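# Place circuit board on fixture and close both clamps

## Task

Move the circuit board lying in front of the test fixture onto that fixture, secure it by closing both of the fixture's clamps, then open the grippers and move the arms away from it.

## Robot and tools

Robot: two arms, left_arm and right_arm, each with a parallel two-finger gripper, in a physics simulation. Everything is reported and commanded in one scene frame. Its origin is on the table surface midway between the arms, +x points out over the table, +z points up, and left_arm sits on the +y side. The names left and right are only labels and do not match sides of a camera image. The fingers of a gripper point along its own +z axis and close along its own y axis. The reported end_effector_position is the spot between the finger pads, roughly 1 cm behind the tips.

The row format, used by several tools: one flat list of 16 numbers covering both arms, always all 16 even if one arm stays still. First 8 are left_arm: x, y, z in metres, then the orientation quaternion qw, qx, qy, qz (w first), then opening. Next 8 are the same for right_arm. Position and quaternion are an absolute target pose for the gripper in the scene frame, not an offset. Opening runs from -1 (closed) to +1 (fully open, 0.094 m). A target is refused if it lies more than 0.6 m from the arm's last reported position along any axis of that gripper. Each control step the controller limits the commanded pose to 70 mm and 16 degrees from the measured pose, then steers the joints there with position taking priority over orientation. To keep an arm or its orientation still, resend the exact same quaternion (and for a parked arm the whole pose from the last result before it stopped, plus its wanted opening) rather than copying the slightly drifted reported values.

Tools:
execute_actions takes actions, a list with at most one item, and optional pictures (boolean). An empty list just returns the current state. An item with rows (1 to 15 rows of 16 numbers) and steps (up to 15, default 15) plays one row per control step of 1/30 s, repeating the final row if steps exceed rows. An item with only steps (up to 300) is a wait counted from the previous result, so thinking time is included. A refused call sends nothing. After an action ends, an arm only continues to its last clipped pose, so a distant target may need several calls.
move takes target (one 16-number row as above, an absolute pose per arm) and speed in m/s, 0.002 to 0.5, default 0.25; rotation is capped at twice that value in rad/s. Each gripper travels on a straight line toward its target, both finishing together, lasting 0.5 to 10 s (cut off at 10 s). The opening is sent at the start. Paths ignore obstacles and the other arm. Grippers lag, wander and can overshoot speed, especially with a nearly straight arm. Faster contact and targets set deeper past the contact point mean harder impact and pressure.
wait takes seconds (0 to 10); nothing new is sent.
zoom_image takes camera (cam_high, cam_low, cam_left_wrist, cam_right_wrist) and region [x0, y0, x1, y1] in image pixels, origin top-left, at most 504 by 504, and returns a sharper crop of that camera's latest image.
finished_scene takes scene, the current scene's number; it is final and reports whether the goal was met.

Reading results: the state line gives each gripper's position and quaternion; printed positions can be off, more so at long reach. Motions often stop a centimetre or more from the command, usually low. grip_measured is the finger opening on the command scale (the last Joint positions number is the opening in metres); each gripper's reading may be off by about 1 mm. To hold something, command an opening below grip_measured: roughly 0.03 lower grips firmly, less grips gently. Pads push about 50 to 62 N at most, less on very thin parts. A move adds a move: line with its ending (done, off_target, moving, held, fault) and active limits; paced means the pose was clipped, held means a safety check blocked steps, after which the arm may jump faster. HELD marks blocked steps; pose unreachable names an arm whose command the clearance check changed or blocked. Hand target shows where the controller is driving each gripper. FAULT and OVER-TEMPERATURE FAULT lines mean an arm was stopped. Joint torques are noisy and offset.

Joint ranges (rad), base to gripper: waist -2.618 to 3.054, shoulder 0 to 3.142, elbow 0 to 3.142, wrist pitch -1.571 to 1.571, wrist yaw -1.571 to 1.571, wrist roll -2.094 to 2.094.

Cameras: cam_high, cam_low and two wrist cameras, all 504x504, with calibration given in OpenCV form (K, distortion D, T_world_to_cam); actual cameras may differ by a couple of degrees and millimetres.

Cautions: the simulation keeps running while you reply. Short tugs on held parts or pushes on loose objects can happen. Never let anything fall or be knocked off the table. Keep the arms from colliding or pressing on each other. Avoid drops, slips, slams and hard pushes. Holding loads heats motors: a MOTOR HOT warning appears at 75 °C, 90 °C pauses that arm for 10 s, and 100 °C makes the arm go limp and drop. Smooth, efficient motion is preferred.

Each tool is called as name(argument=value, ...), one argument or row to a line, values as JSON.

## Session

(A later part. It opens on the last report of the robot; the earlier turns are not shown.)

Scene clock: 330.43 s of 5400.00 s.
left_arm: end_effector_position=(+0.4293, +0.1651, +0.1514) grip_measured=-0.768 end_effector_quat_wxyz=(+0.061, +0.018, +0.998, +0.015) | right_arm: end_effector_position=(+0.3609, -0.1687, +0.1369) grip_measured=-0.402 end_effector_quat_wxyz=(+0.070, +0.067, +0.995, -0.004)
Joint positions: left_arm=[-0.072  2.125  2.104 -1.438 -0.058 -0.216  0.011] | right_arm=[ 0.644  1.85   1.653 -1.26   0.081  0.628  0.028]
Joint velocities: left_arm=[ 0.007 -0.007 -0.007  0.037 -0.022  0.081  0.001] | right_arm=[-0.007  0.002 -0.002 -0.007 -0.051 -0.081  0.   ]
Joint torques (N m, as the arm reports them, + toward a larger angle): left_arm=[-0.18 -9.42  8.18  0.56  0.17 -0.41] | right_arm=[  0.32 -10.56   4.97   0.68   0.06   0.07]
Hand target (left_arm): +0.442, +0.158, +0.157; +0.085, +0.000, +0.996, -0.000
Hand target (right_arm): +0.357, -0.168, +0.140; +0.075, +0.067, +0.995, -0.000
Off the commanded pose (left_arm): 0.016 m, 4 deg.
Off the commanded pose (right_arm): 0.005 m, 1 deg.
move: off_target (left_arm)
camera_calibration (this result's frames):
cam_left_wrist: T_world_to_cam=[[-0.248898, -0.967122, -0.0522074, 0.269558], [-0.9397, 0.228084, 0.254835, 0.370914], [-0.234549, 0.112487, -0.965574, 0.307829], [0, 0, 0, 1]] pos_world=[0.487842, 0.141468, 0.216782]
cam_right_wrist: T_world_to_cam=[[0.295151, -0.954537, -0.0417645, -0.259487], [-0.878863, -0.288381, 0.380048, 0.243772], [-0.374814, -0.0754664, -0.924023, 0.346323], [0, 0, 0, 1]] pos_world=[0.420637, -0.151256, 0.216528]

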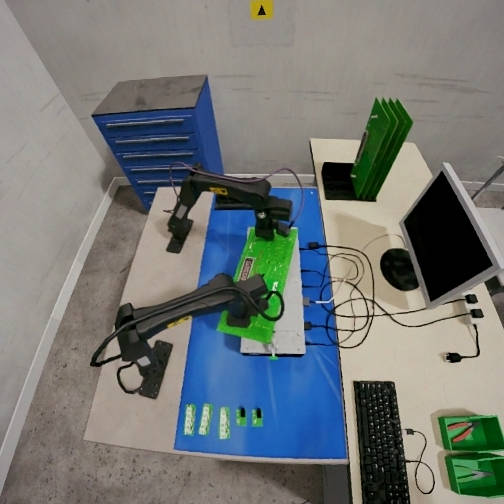

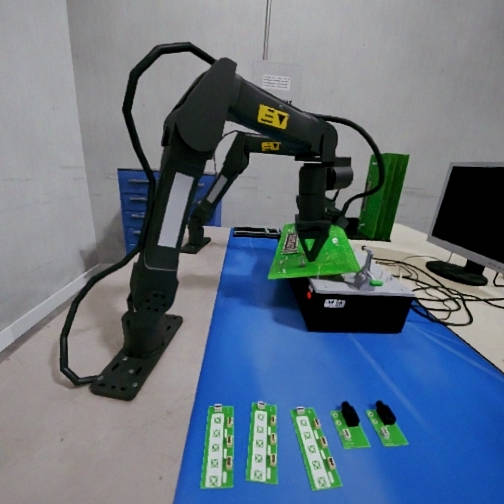

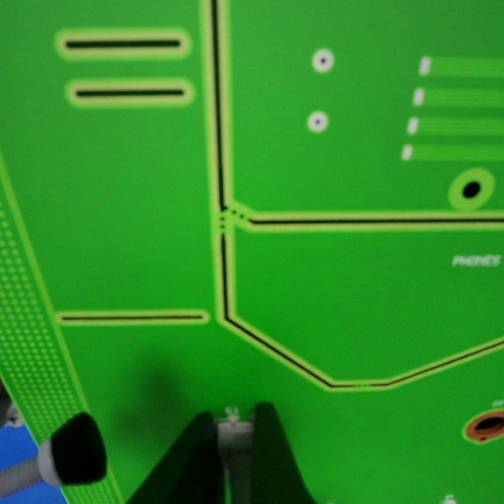

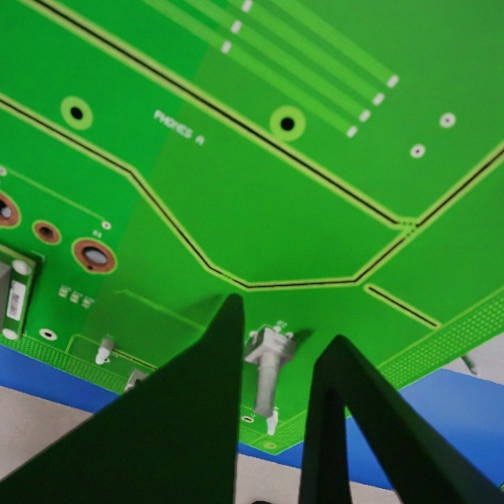

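execute_actions(
  actions=[],
)

move(
  target=[0.442,0.158,0.157,0.085,0,0.996,0,-0.9,0.357,-0.168,0.133,0.075,0.067,0.995,0,-0.4],
  speed=0.03,
)

move(
  target=[0.442,0.158,0.157,0.085,0,0.996,0,-0.9,0.357,-0.168,0.133,0.075,0.067,0.995,0,-0.92],
  speed=0.03,
)

Scene clock: 355.13 s of 5400.00 s.
left_arm: end_effector_position=(+0.4293, +0.1651, +0.1514) grip_measured=-0.768 end_effector_quat_wxyz=(+0.061, +0.018, +0.998, +0.015) | right_arm: end_effector_position=(+0.3613, -0.1685, +0.1370) grip_measured=-0.402 end_effector_quat_wxyz=(+0.070, +0.067, +0.995, -0.003)
Joint positions: left_arm=[-0.072  2.125  2.104 -1.438 -0.058 -0.216  0.011] | right_arm=[ 0.644  1.85   1.653 -1.258  0.081  0.628  0.028]
Joint velocities: left_arm=[0.017 0.002 0.002 0.007 0.022 0.022 0.   ] | right_arm=[-0.022  0.002  0.012 -0.022 -0.022  0.037 -0.   ]
Joint torques (N m, as the arm reports them, + toward a larger angle): left_arm=[-0.22 -9.47  8.31  0.61  0.15 -0.33] | right_arm=[  0.34 -10.54   4.96   0.73   0.05   0.08]
Hand target (left_arm): +0.442, +0.158, +0.157; +0.085, +0.000, +0.996, -0.000
Hand target (right_arm): +0.357, -0.168, +0.140; +0.075, +0.067, +0.995, -0.000
Off the commanded pose (left_arm): 0.016 m, 4 deg.
Off the commanded pose (right_arm): 0.005 m, 1 deg.
Steps of this call (steps 1 to 90: nothing new was sent; then 21.70 s passed at rest). Readings (end_effector_position):
1: left_arm (+0.4293, +0.1651, +0.1514) | right_arm (+0.3610, -0.1687, +0.1369)
2: left_arm (+0.4293, +0.1651, +0.1514) | right_arm (+0.3610, -0.1686, +0.1369)
4: left_arm (+0.4293, +0.1651, +0.1514) | right_arm (+0.3611, -0.1686, +0.1370)
8: left_arm (+0.4293, +0.1651, +0.1514) | right_arm (+0.3612, -0.1685, +0.1370)
90: the state above
camera_calibration (this result's frames):
cam_left_wrist: T_world_to_cam=[[-0.248898, -0.967122, -0.0522074, 0.269558], [-0.9397, 0.228084, 0.254835, 0.370914], [-0.234549, 0.112487, -0.965574, 0.307829], [0, 0, 0, 1]] pos_world=[0.487842, 0.141468, 0.216782]
cam_right_wrist: T_world_to_cam=[[0.295222, -0.954499, -0.0421403, -0.25936], [-0.879498, -0.288726, 0.378312, 0.244589], [-0.373265, -0.0746235, -0.924719, 0.346222], [0, 0, 0, 1]] pos_world=[0.420916, -0.151103, 0.216697]

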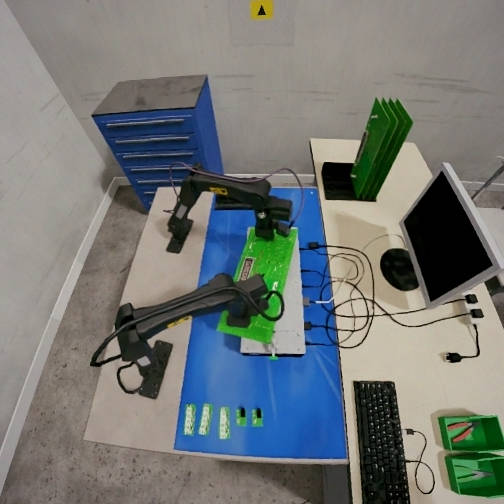

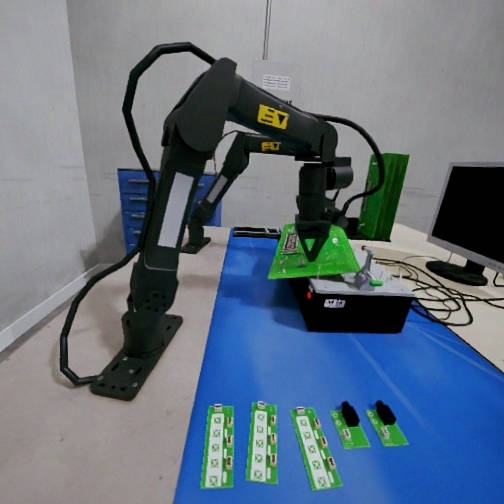

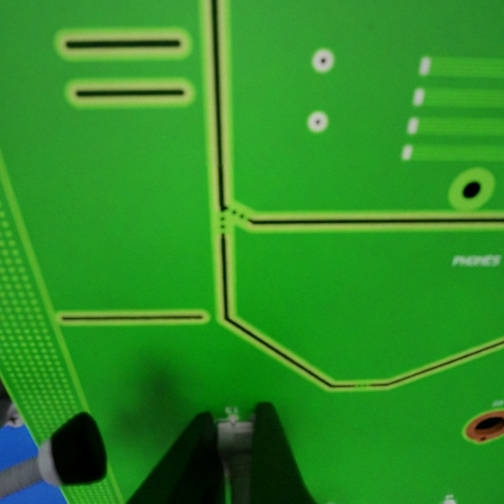

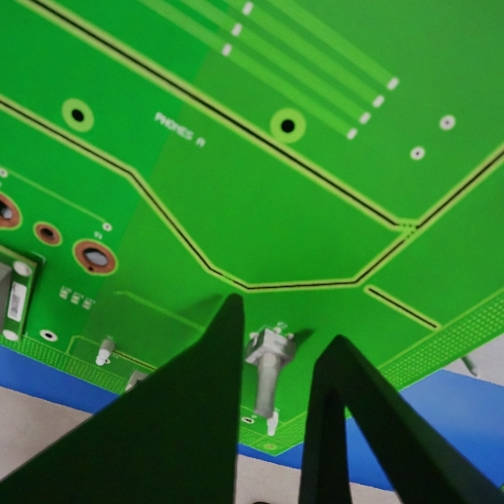

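Scene clock: 356.47 s of 5400.00 s.
left_arm: end_effector_position=(+0.4294, +0.1651, +0.1515) grip_measured=-0.768 end_effector_quat_wxyz=(+0.062, +0.018, +0.998, +0.015) | right_arm: end_effector_position=(+0.3611, -0.1686, +0.1299) grip_measured=-0.402 end_effector_quat_wxyz=(+0.070, +0.067, +0.995, -0.004)
Joint positions: left_arm=[-0.072  2.125  2.104 -1.437 -0.058 -0.216  0.011] | right_arm=[ 0.644  1.85   1.625 -1.232  0.081  0.628  0.028]
Joint velocities: left_arm=[ 0.007  0.012 -0.007 -0.051 -0.037 -0.095 -0.001] | right_arm=[ 0.012 -0.007 -0.002  0.051  0.007  0.037 -0.001]
Joint torques (N m, as the arm reports them, + toward a larger angle): left_arm=[-0.24 -9.52  8.16  0.57  0.13 -0.47] | right_arm=[  0.32 -10.55   4.95   0.73   0.05   0.07]
Hand target (left_arm): +0.442, +0.158, +0.157; +0.085, +0.000, +0.996, -0.000
Hand target (right_arm): +0.357, -0.168, +0.133; +0.075, +0.067, +0.995, -0.000
Off the commanded pose (left_arm): 0.015 m, 4 deg.
Off the commanded pose (right_arm): 0.005 m, 1 deg.
move: off_target (left_arm)
camera_calibration (this result's frames):
cam_left_wrist: T_world_to_cam=[[-0.248879, -0.967127, -0.0522063, 0.26955], [-0.939794, 0.228109, 0.254466, 0.371095], [-0.234192, 0.112394, -0.965672, 0.30774], [0, 0, 0, 1]] pos_world=[0.487908, 0.141451, 0.216817]
cam_right_wrist: T_world_to_cam=[[0.295151, -0.954537, -0.0417645, -0.259741], [-0.878863, -0.288381, 0.380048, 0.246626], [-0.374814, -0.0754664, -0.924023, 0.339909], [0, 0, 0, 1]] pos_world=[0.420816, -0.151158, 0.209507]

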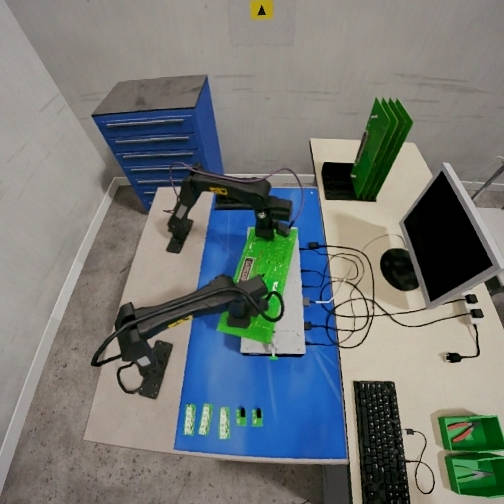

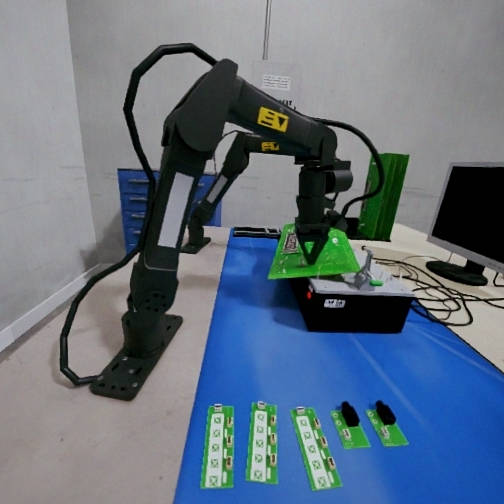

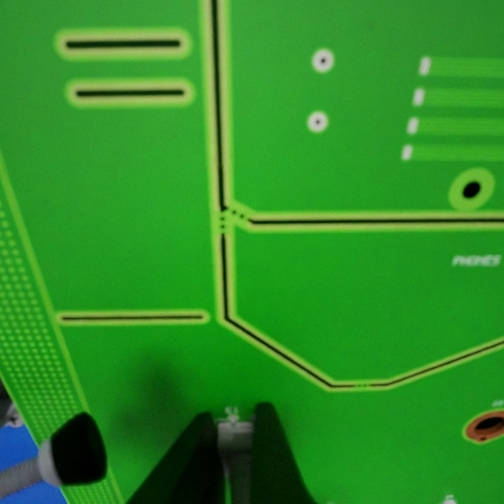

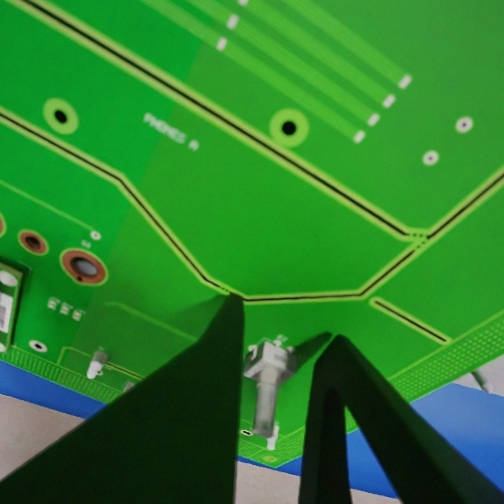

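Scene clock: 357.80 s of 5400.00 s.
left_arm: end_effector_position=(+0.4293, +0.1651, +0.1514) grip_measured=-0.768 end_effector_quat_wxyz=(+0.061, +0.018, +0.998, +0.015) | right_arm: end_effector_position=(+0.3613, -0.1685, +0.1299) grip_measured=-0.918 end_effector_quat_wxyz=(+0.070, +0.067, +0.995, -0.004)
Joint positions: left_arm=[-0.072  2.125  2.104 -1.438 -0.058 -0.216  0.011] | right_arm=[ 0.644  1.85   1.625 -1.231  0.081  0.628  0.004]
Joint velocities: left_arm=[-0.012  0.002  0.007  0.037  0.022  0.007  0.001] | right_arm=[ 0.002 -0.002  0.002 -0.007  0.007 -0.081 -0.   ]
Joint torques (N m, as the arm reports them, + toward a larger angle): left_arm=[-0.01 -9.57  8.24  0.62  0.16 -0.36] | right_arm=[  0.32 -10.53   5.     0.77   0.05   0.08]
Hand target (left_arm): +0.442, +0.158, +0.157; +0.085, +0.000, +0.996, -0.000
Hand target (right_arm): +0.357, -0.168, +0.133; +0.075, +0.067, +0.995, -0.000
Off the commanded pose (left_arm): 0.016 m, 4 deg.
Off the commanded pose (right_arm): 0.005 m, 1 deg.
move: off_target (left_arm)
camera_calibration (this result's frames):
cam_left_wrist: T_world_to_cam=[[-0.249265, -0.967025, -0.0522501, 0.269705], [-0.939611, 0.228428, 0.254855, 0.370816], [-0.234516, 0.112621, -0.965566, 0.307791], [0, 0, 0, 1]] pos_world=[0.487833, 0.141443, 0.216781]
cam_right_wrist: T_world_to_cam=[[0.295193, -0.954514, -0.04199, -0.259666], [-0.879245, -0.288588, 0.379006, 0.247108], [-0.373885, -0.0749607, -0.924441, 0.339846], [0, 0, 0, 1]] pos_world=[0.420983, -0.151067, 0.209608]

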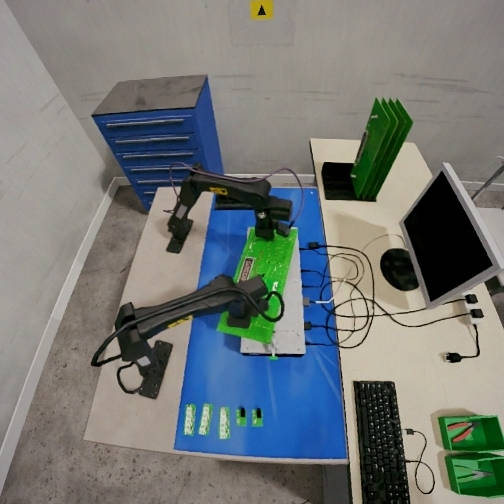

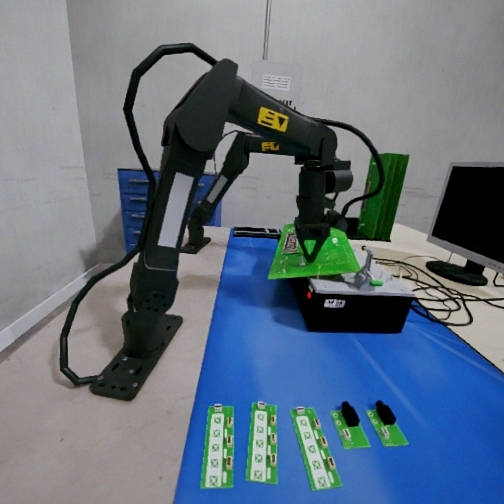

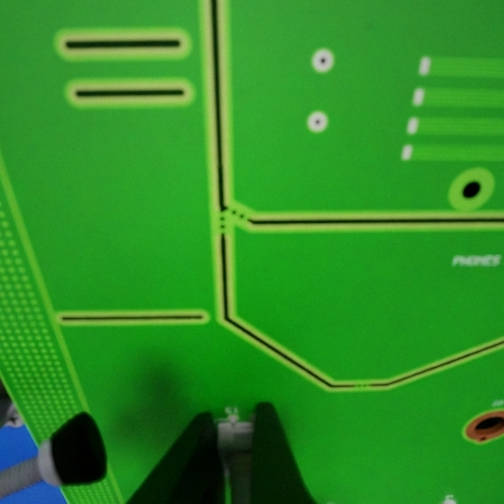

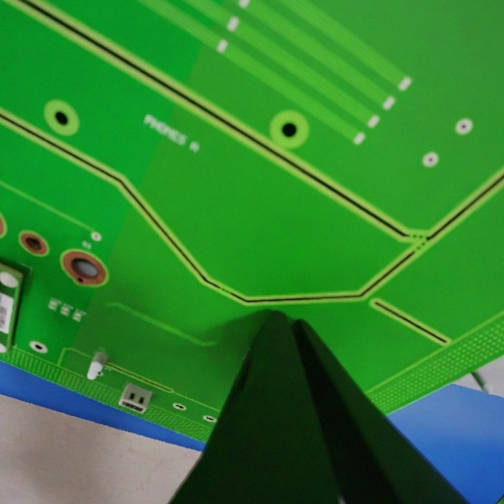

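move(
  target=[0.442,0.158,0.157,0.085,0,0.996,0,-0.9,0.357,-0.168,0.135,0.075,0.067,0.995,0,-0.4],
  speed=0.03,
)

move(
  target=[0.442,0.158,0.157,0.085,0,0.996,0,-0.9,0.341,-0.166,0.127,0.075,0.067,0.995,0,-0.4],
  speed=0.03,
)

Scene clock: 365.93 s of 5400.00 s.
left_arm: end_effector_position=(+0.4293, +0.1651, +0.1514) grip_measured=-0.768 end_effector_quat_wxyz=(+0.061, +0.018, +0.998, +0.015) | right_arm: end_effector_position=(+0.3614, -0.1684, +0.1299) grip_measured=-0.402 end_effector_quat_wxyz=(+0.070, +0.067, +0.995, -0.003)
Joint positions: left_arm=[-0.072  2.125  2.104 -1.438 -0.058 -0.216  0.011] | right_arm=[ 0.644  1.85   1.625 -1.23   0.081  0.628  0.028]
Joint velocities: left_arm=[ 0.007 -0.007  0.002  0.007  0.007 -0.022 -0.   ] | right_arm=[ 0.007 -0.002 -0.012  0.007  0.037  0.022 -0.   ]
Joint torques (N m, as the arm reports them, + toward a larger angle): left_arm=[-0.14 -9.61  8.23  0.59  0.2  -0.38] | right_arm=[  0.32 -10.53   5.6    0.66   0.05   0.08]
Hand target (left_arm): +0.442, +0.158, +0.157; +0.085, +0.000, +0.996, -0.000
Hand target (right_arm): +0.357, -0.168, +0.135; +0.075, +0.067, +0.995, +0.000
Off the commanded pose (left_arm): 0.016 m, 4 deg.
Off the commanded pose (right_arm): 0.007 m, 1 deg.
After step 90, 3.80 s passed at rest.
move: off_target (left_arm)
camera_calibration (this result's frames):
cam_left_wrist: T_world_to_cam=[[-0.249265, -0.967025, -0.0522501, 0.269705], [-0.939611, 0.228428, 0.254855, 0.370816], [-0.234516, 0.112621, -0.965566, 0.307791], [0, 0, 0, 1]] pos_world=[0.487833, 0.141443, 0.216781]
cam_right_wrist: T_world_to_cam=[[0.295207, -0.954507, -0.0420652, -0.259641], [-0.879371, -0.288657, 0.378659, 0.247269], [-0.373575, -0.0747921, -0.92458, 0.339824], [0, 0, 0, 1]] pos_world=[0.421039, -0.151037, 0.209642]

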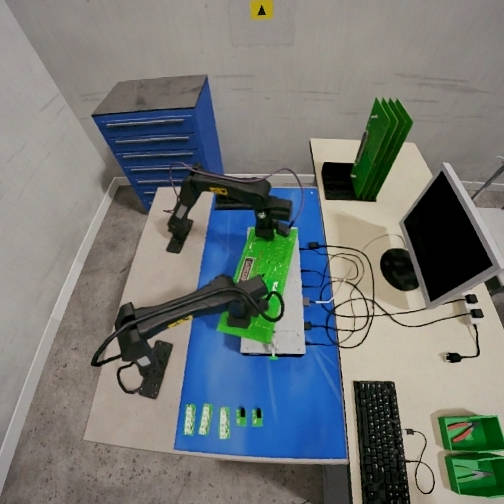

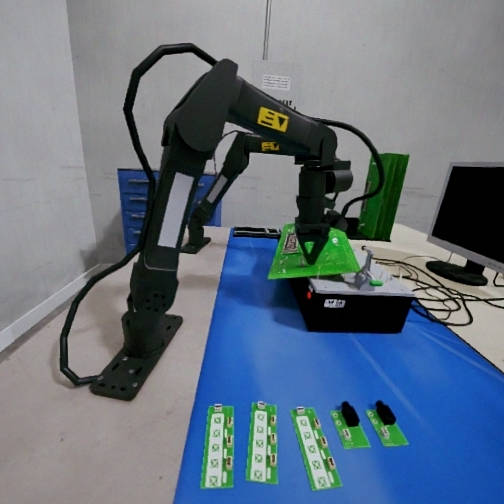

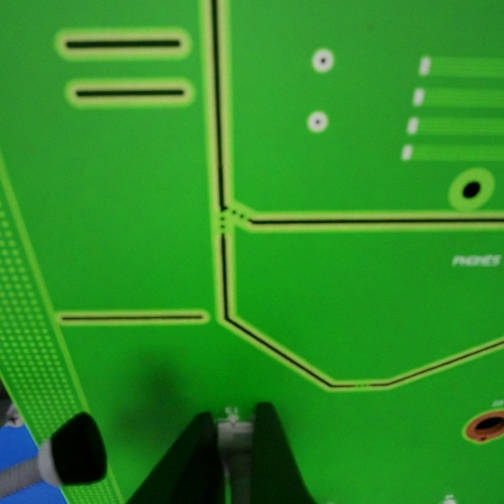

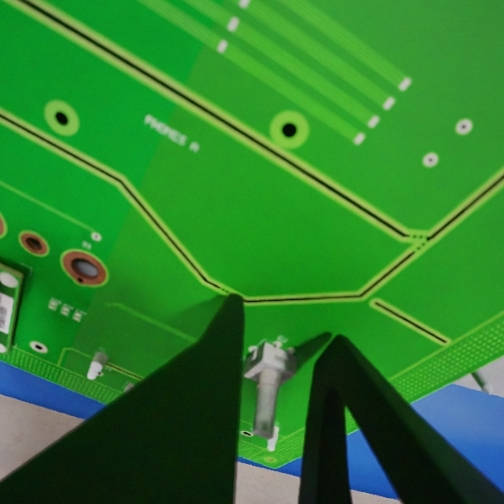

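Scene clock: 367.27 s of 5400.00 s.
left_arm: end_effector_position=(+0.4293, +0.1651, +0.1514) grip_measured=-0.768 end_effector_quat_wxyz=(+0.061, +0.018, +0.998, +0.015) | right_arm: end_effector_position=(+0.3453, -0.1664, +0.1244) grip_measured=-0.402 end_effector_quat_wxyz=(+0.069, +0.067, +0.995, -0.003)
Joint positions: left_arm=[-0.072  2.125  2.104 -1.438 -0.058 -0.216  0.011] | right_arm=[ 0.671  1.801  1.542 -1.2    0.081  0.654  0.028]
Joint velocities: left_arm=[-0.012  0.007  0.002 -0.007 -0.095 -0.037  0.001] | right_arm=[-0.012 -0.017 -0.002  0.022 -0.007  0.051  0.002]
Joint torques (N m, as the arm reports them, + toward a larger angle): left_arm=[-0.19 -9.52  8.26  0.6   0.18 -0.37] | right_arm=[  0.47 -10.21   4.93   0.75   0.09   0.07]
Hand target (left_arm): +0.442, +0.158, +0.157; +0.085, +0.000, +0.996, -0.000
Hand target (right_arm): +0.341, -0.166, +0.127; +0.075, +0.067, +0.995, +0.000
Off the commanded pose (left_arm): 0.016 m, 4 deg.
Off the commanded pose (right_arm): 0.005 m, 1 deg.
move: off_target (left_arm)
camera_calibration (this result's frames):
cam_left_wrist: T_world_to_cam=[[-0.248898, -0.967122, -0.0522074, 0.269558], [-0.9397, 0.228084, 0.254835, 0.370914], [-0.234549, 0.112487, -0.965574, 0.307829], [0, 0, 0, 1]] pos_world=[0.487842, 0.141468, 0.216782]
cam_right_wrist: T_world_to_cam=[[0.295338, -0.954347, -0.0446941, -0.252863], [-0.878313, -0.289622, 0.380374, 0.235098], [-0.375954, -0.0730837, -0.923752, 0.329896], [0, 0, 0, 1]] pos_world=[0.405195, -0.149119, 0.204015]

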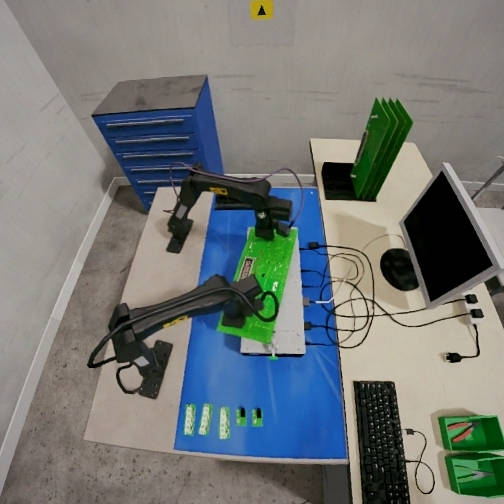

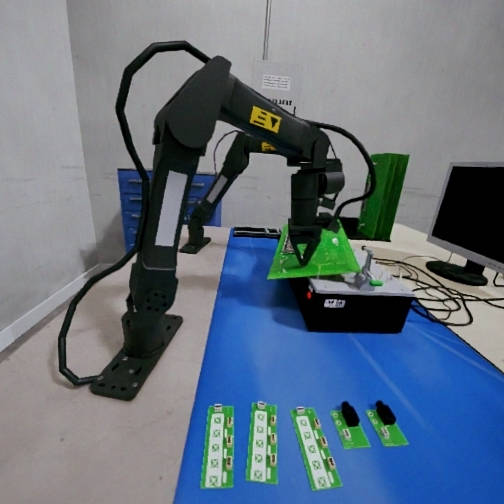

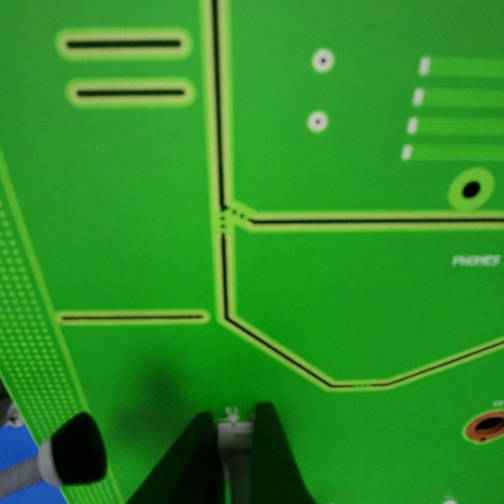

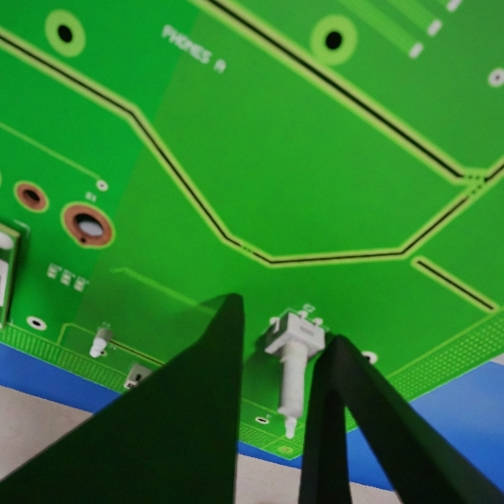

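move(
  target=[0.442,0.158,0.157,0.085,0,0.996,0,-0.9,0.341,-0.169,0.124,0.075,0.067,0.995,0,-0.4],
  speed=0.03,
)

move(
  target=[0.442,0.158,0.157,0.085,0,0.996,0,-0.9,0.341,-0.169,0.124,0.075,0.067,0.995,0,-0.92],
  speed=0.03,
)

Scene clock: 379.33 s of 5400.00 s.
left_arm: end_effector_position=(+0.4296, +0.1651, +0.1515) grip_measured=-0.768 end_effector_quat_wxyz=(+0.062, +0.018, +0.998, +0.015) | right_arm: end_effector_position=(+0.3446, -0.1668, +0.1221) grip_measured=-0.402 end_effector_quat_wxyz=(+0.071, +0.068, +0.995, -0.001)
Joint positions: left_arm=[-0.072  2.125  2.104 -1.437 -0.058 -0.216  0.011] | right_arm=[ 0.671  1.794  1.523 -1.183  0.081  0.656  0.028]
Joint velocities: left_arm=[ 0.012  0.007 -0.007  0.037  0.007 -0.037 -0.001] | right_arm=[-0.022  0.012 -0.012 -0.051 -0.081  0.037 -0.   ]
Joint torques (N m, as the arm reports them, + toward a larger angle): left_arm=[-0.24 -9.42  8.35  0.59  0.1  -0.34] | right_arm=[ 0.05 -9.91  4.96  0.73  0.1   0.01]
Hand target (left_arm): +0.442, +0.158, +0.157; +0.085, +0.000, +0.996, -0.000
Hand target (right_arm): +0.341, -0.169, +0.124; +0.075, +0.067, +0.995, -0.000
Off the commanded pose (left_arm): 0.015 m, 4 deg.
Off the commanded pose (right_arm): 0.005 m, 0 deg.
After step 90, 7.73 s passed at rest.
move: off_target (left_arm)
camera_calibration (this result's frames):
cam_left_wrist: T_world_to_cam=[[-0.24884, -0.967137, -0.0522041, 0.269536], [-0.939982, 0.228158, 0.253728, 0.371456], [-0.233479, 0.112209, -0.965866, 0.307562], [0, 0, 0, 1]] pos_world=[0.488042, 0.141416, 0.216886]
cam_right_wrist: T_world_to_cam=[[0.294452, -0.954561, -0.0459472, -0.252723], [-0.88027, -0.289625, 0.375822, 0.236465], [-0.372053, -0.0702155, -0.925552, 0.326837], [0, 0, 0, 1]] pos_world=[0.404168, -0.149805, 0.202024]

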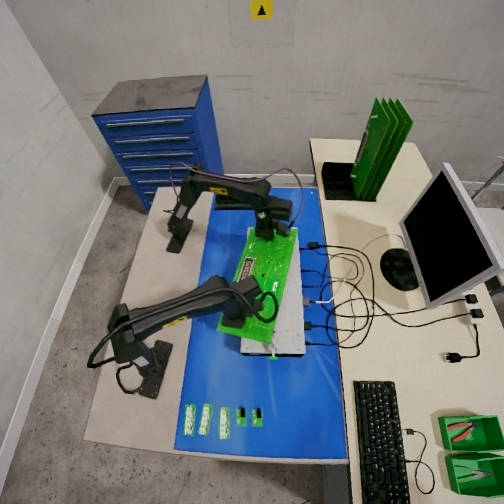

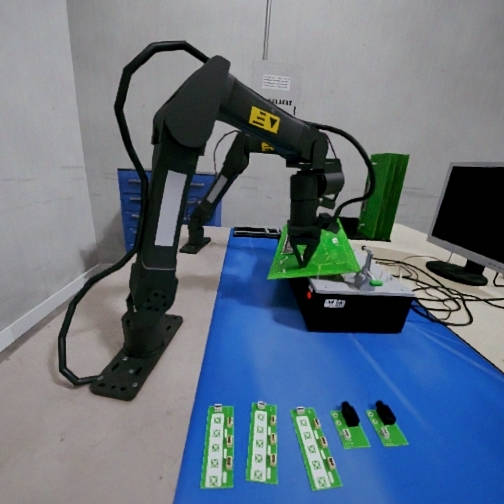

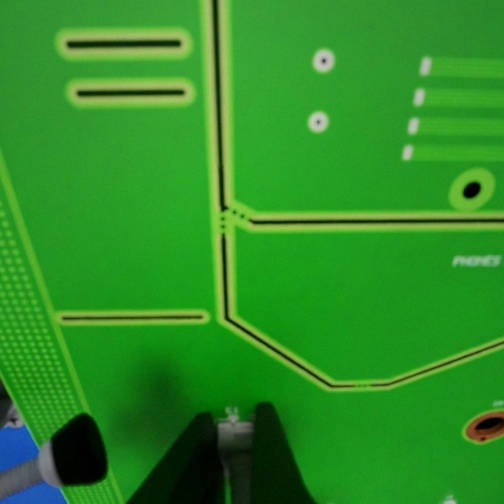

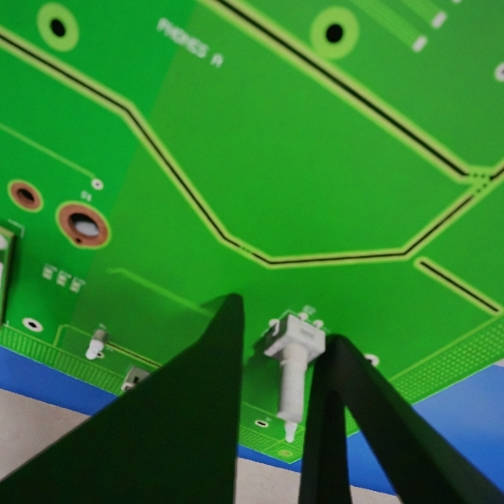

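Scene clock: 380.67 s of 5400.00 s.
left_arm: end_effector_position=(+0.4283, +0.1671, +0.1514) grip_measured=-0.768 end_effector_quat_wxyz=(+0.059, +0.017, +0.998, +0.019) | right_arm: end_effector_position=(+0.3442, -0.1695, +0.1221) grip_measured=-0.780 end_effector_quat_wxyz=(+0.070, +0.075, +0.995, -0.006)
Joint positions: left_arm=[-0.072  2.125  2.104 -1.444 -0.065 -0.216  0.011] | right_arm=[ 0.668  1.794  1.523 -1.19   0.088  0.668  0.01 ]
Joint velocities: left_arm=[ 0.002 -0.002 -0.017 -0.037  0.066 -0.022 -0.   ] | right_arm=[-0.012 -0.007  0.007  0.037 -0.022 -0.037  0.   ]
Joint torques (N m, as the arm reports them, + toward a larger angle): left_arm=[-0.27 -9.7   8.36  0.58  0.18 -0.34] | right_arm=[ 0.11 -9.94  4.88  0.78  0.01 -0.09]
Hand target (left_arm): +0.442, +0.158, +0.157; +0.085, +0.001, +0.996, -0.000
Hand target (right_arm): +0.341, -0.169, +0.124; +0.075, +0.067, +0.995, -0.000
Off the commanded pose (left_arm): 0.017 m, 4 deg.
Off the commanded pose (right_arm): 0.004 m, 1 deg.
move: off_target (left_arm)
camera_calibration (this result's frames):
cam_left_wrist: T_world_to_cam=[[-0.247991, -0.966936, -0.0594599, 0.271852], [-0.938908, 0.224775, 0.260629, 0.368824], [-0.238647, 0.120461, -0.963606, 0.307401], [0, 0, 0, 1]] pos_world=[0.487069, 0.142931, 0.216251]
cam_right_wrist: T_world_to_cam=[[0.279821, -0.959262, -0.0389415, -0.251782], [-0.883737, -0.273214, 0.379951, 0.238791], [-0.375112, -0.0719044, -0.924186, 0.327003], [0, 0, 0, 1]] pos_world=[0.404145, -0.152771, 0.201679]

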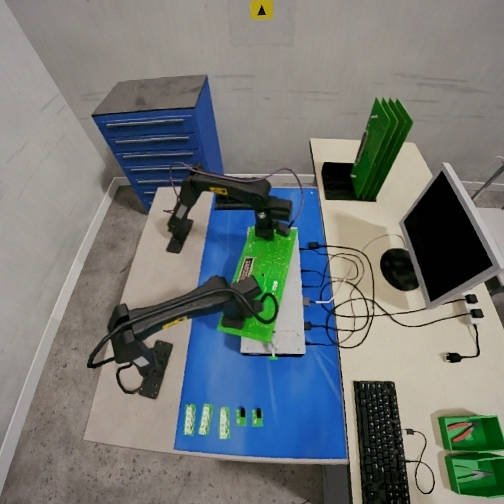

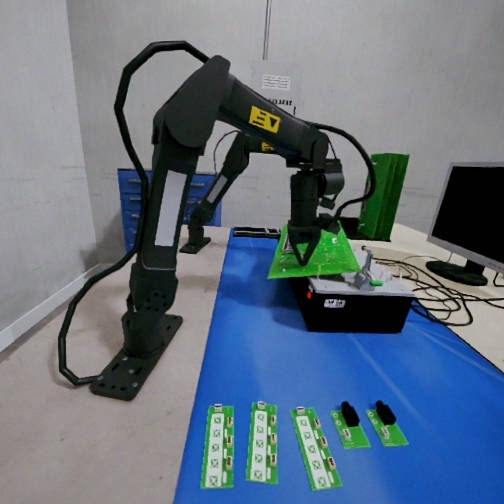

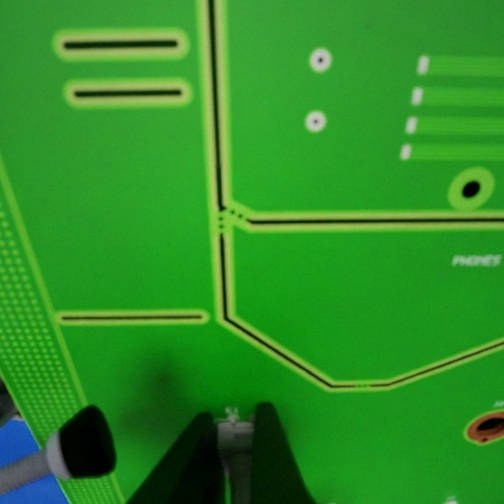

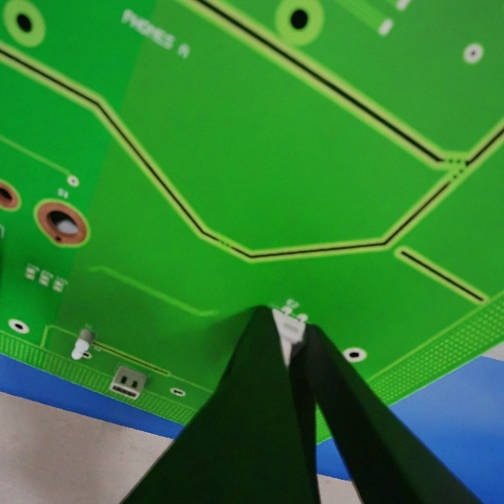

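move(
  target=[0.40,0.165,0.157,0.085,0,0.996,0,-0.9,0.32,-0.172,0.157,0.085,0.06,0.995,0,-0.92],
  speed=0.03,
)

move(
  target=[0.21,0.152,0.157,0.085,0,0.996,0,-0.9,0.21,-0.192,0.157,0.085,0,0.996,0,-0.92],
  speed=0.06,
)

move(
  target=[0.21,0.152,0.006,0.04,0,0.999,0,-0.84,0.21,-0.192,0.006,0.04,0,0.999,0,-0.86],
  speed=0.05,
)

Scene clock: 390.67 s of 5400.00 s.
left_arm: end_effector_position=(+0.3937, +0.1668, +0.1478) grip_measured=-0.769 end_effector_quat_wxyz=(+0.057, +0.009, +0.998, +0.005) | right_arm: end_effector_position=(+0.3259, -0.1738, +0.1449) grip_measured=-0.780 end_effector_quat_wxyz=(+0.075, +0.070, +0.995, -0.007)
Joint positions: left_arm=[-0.082  1.964  1.852 -1.351 -0.039 -0.245  0.011] | right_arm=[ 0.689  1.719  1.523 -1.259  0.098  0.678  0.01 ]
Joint velocities: left_arm=[-0.022  0.012 -0.022  0.11   0.066  0.007  0.   ] | right_arm=[-0.012  0.002  0.007 -0.051  0.007  0.007  0.001]
Joint torques (N m, as the arm reports them, + toward a larger angle): left_arm=[ -0.39 -10.9    5.65   0.63  -0.09  -0.25] | right_arm=[  0.79 -10.14   6.88   0.53   0.08  -0.06]
Hand target (left_arm): +0.400, +0.164, +0.157; +0.084, -0.000, +0.996, -0.000
Hand target (right_arm): +0.321, -0.172, +0.157; +0.085, +0.060, +0.995, +0.000
Off the commanded pose (left_arm): 0.011 m, 3 deg.
Off the commanded pose (right_arm): 0.014 m, 2 deg.
After step 90, 5.33 s passed at rest.
move: off_target (left_arm, right_arm)
camera_calibration (this result's frames):
cam_left_wrist: T_world_to_cam=[[-0.233378, -0.971917, -0.0301946, 0.253571], [-0.941011, 0.217914, 0.258865, 0.339632], [-0.245016, 0.0888268, -0.965441, 0.30385], [0, 0, 0, 1]] pos_world=[0.453223, 0.145449, 0.213087]
cam_right_wrist: T_world_to_cam=[[0.28944, -0.95666, -0.0320231, -0.253616], [-0.884764, -0.280155, 0.372433, 0.213051], [-0.365263, -0.0794643, -0.927506, 0.336885], [0, 0, 0, 1]] pos_world=[0.384958, -0.156167, 0.224995]

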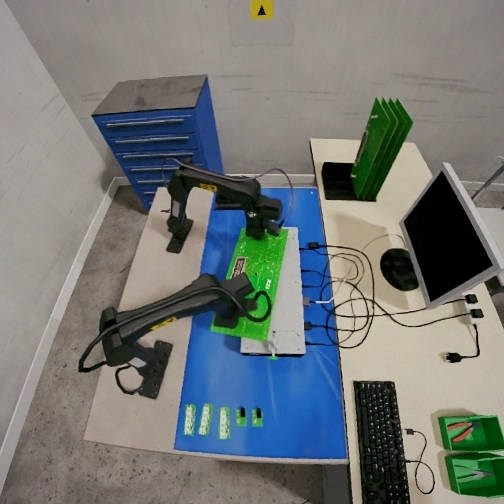

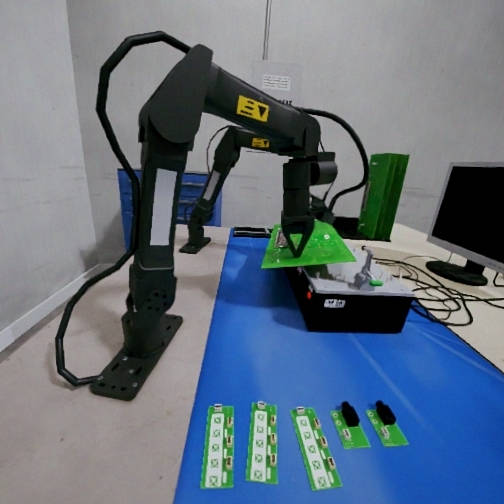

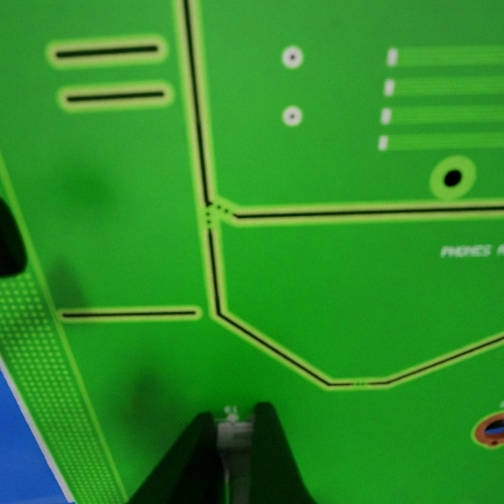

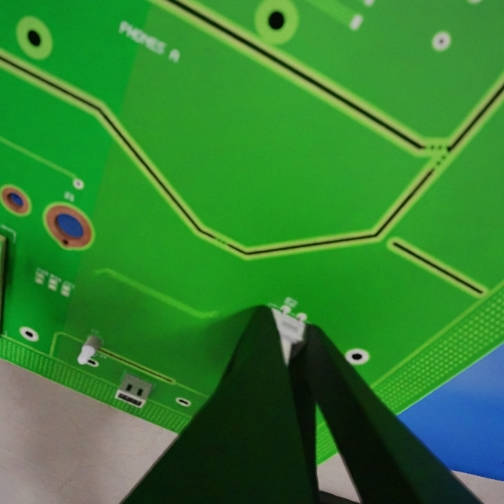

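Scene clock: 394.03 s of 5400.00 s.
left_arm: end_effector_position=(+0.2162, +0.1492, +0.1536) grip_measured=-0.774 end_effector_quat_wxyz=(+0.082, -0.006, +0.997, +0.006) | right_arm: end_effector_position=(+0.2089, -0.1918, +0.1545) grip_measured=-0.780 end_effector_quat_wxyz=(+0.068, -0.003, +0.998, -0.009)
Joint positions: left_arm=[-0.397  1.318  1.176 -1.299 -0.1   -0.585  0.011] | right_arm=[ 0.89   1.335  1.197 -1.344  0.106  0.733  0.01 ]
Joint velocities: left_arm=[ 0.002  0.002 -0.007  0.066  0.081  0.066 -0.001] | right_arm=[ 0.007  0.002 -0.002  0.081 -0.037 -0.022  0.   ]
Joint torques (N m, as the arm reports them, + toward a larger angle): left_arm=[-1.32 -5.36  5.71  0.35 -0.06 -0.05] | right_arm=[ 0.54 -5.94  5.8   0.83  0.19  0.17]
Hand target (left_arm): +0.211, +0.149, +0.157; +0.086, -0.000, +0.996, -0.000
Hand target (right_arm): +0.210, -0.190, +0.158; +0.086, +0.000, +0.996, +0.001
Off the commanded pose (left_arm): 0.008 m, 1 deg.
Off the commanded pose (right_arm): 0.003 m, 2 deg.
move: done
camera_calibration (this result's frames):
cam_left_wrist: T_world_to_cam=[[-0.203017, -0.978328, -0.040711, 0.191214], [-0.958728, 0.190154, 0.21138, 0.190175], [-0.199058, 0.0819446, -0.976556, 0.260248], [0, 0, 0, 1]] pos_world=[0.27295, 0.129582, 0.221732]
cam_right_wrist: T_world_to_cam=[[0.42469, -0.905012, -0.0243354, -0.256193], [-0.829227, -0.399633, 0.390737, 0.0635589], [-0.363347, -0.145763, -0.92018, 0.287391], [0, 0, 0, 1]] pos_world=[0.26593, -0.164567, 0.233382]

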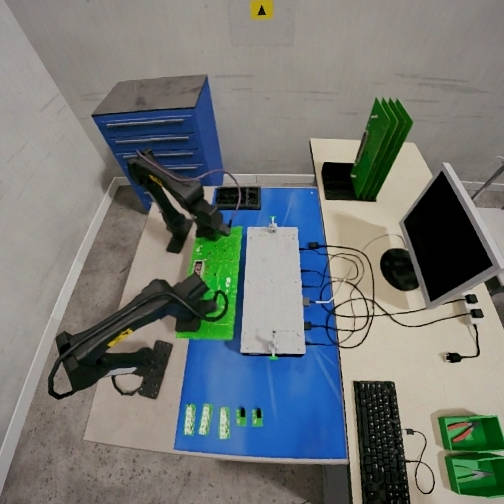

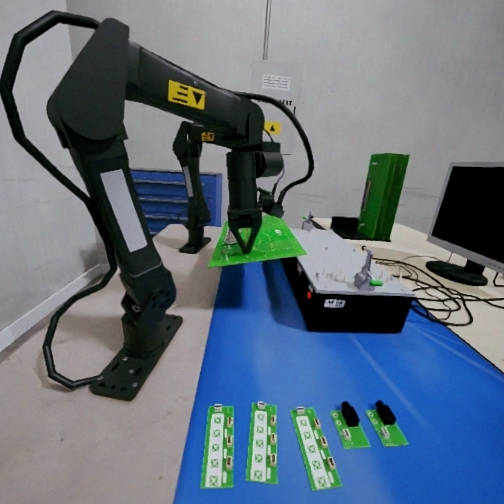

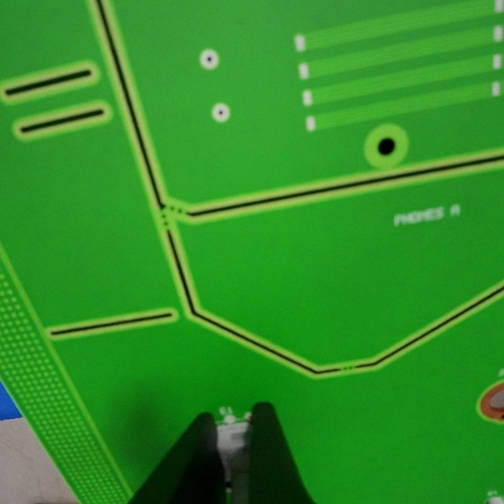

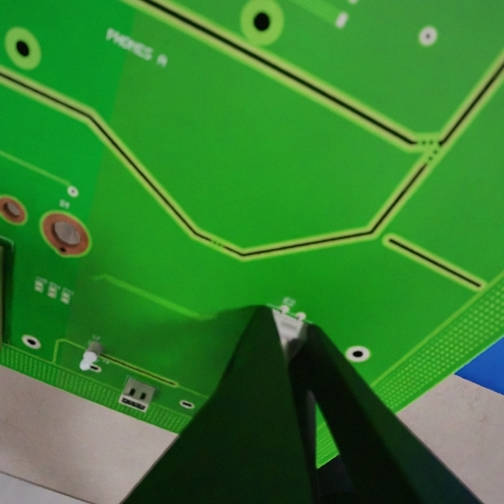

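Scene clock: 397.30 s of 5400.00 s.
left_arm: end_effector_position=(+0.2118, +0.1510, +0.0135) grip_measured=-0.775 end_effector_quat_wxyz=(+0.050, -0.005, +0.999, -0.002) | right_arm: end_effector_position=(+0.2063, -0.1917, +0.0124) grip_measured=-0.780 end_effector_quat_wxyz=(+0.037, -0.002, +0.999, -0.001)
Joint positions: left_arm=[-0.362  1.454  0.718 -0.746 -0.049 -0.553  0.011] | right_arm=[ 0.855  1.474  0.733 -0.774  0.05   0.704  0.01 ]
Joint velocities: left_arm=[-0.022 -0.027 -0.007  0.022 -0.051  0.007 -0.   ] | right_arm=[-0.022 -0.002  0.002 -0.081  0.007  0.022 -0.001]
Joint torques (N m, as the arm reports them, + toward a larger angle): left_arm=[ 0.62 -2.94  4.77  0.4   0.07  0.12] | right_arm=[-0.75 -3.58  4.53  0.88  0.06 -0.05]
Hand target (left_arm): +0.208, +0.153, +0.007; +0.040, +0.000, +0.999, -0.001
Hand target (right_arm): +0.208, -0.194, +0.006; +0.039, -0.000, +0.999, -0.001
Off the commanded pose (left_arm): 0.008 m, 1 deg.
Off the commanded pose (right_arm): 0.007 m, 0 deg.
move: done
camera_calibration (this result's frames):
cam_left_wrist: T_world_to_cam=[[-0.206492, -0.978378, -0.0117428, 0.186703], [-0.943327, 0.195879, 0.26789, 0.21036], [-0.259798, 0.0663946, -0.963378, 0.13745], [0, 0, 0, 1]] pos_world=[0.2727, 0.132335, 0.0782554]
cam_right_wrist: T_world_to_cam=[[0.420237, -0.90505, -0.0654618, -0.257026], [-0.804497, -0.404974, 0.434489, 0.11029], [-0.419745, -0.129925, -0.898295, 0.170085], [0, 0, 0, 1]] pos_world=[0.268132, -0.165858, 0.0880417]

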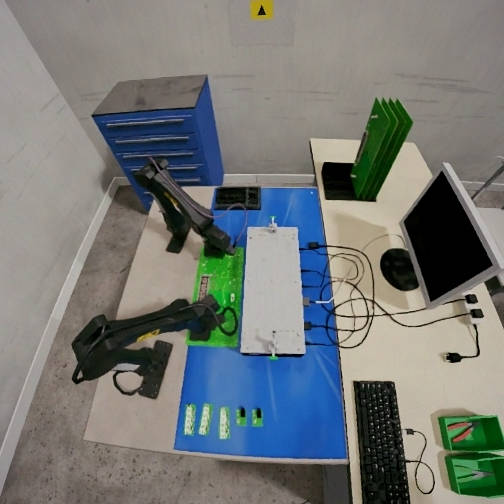

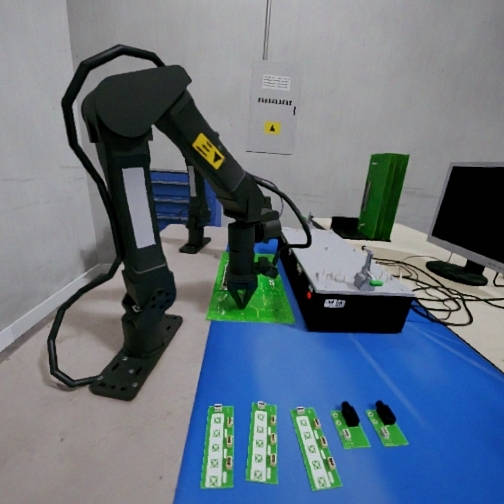

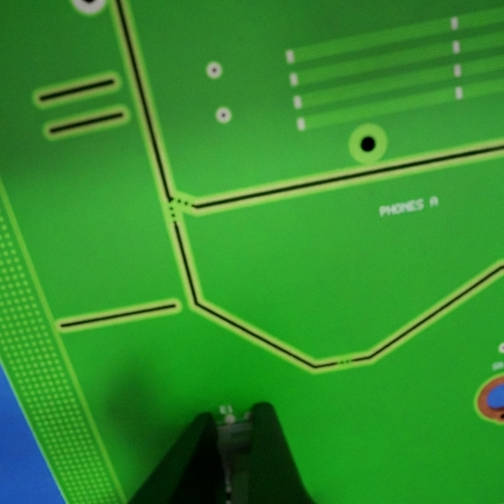

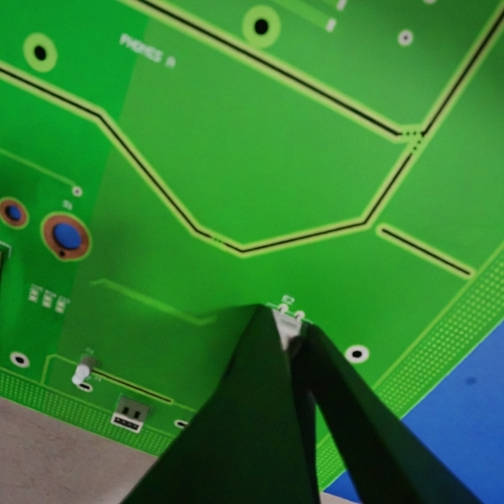

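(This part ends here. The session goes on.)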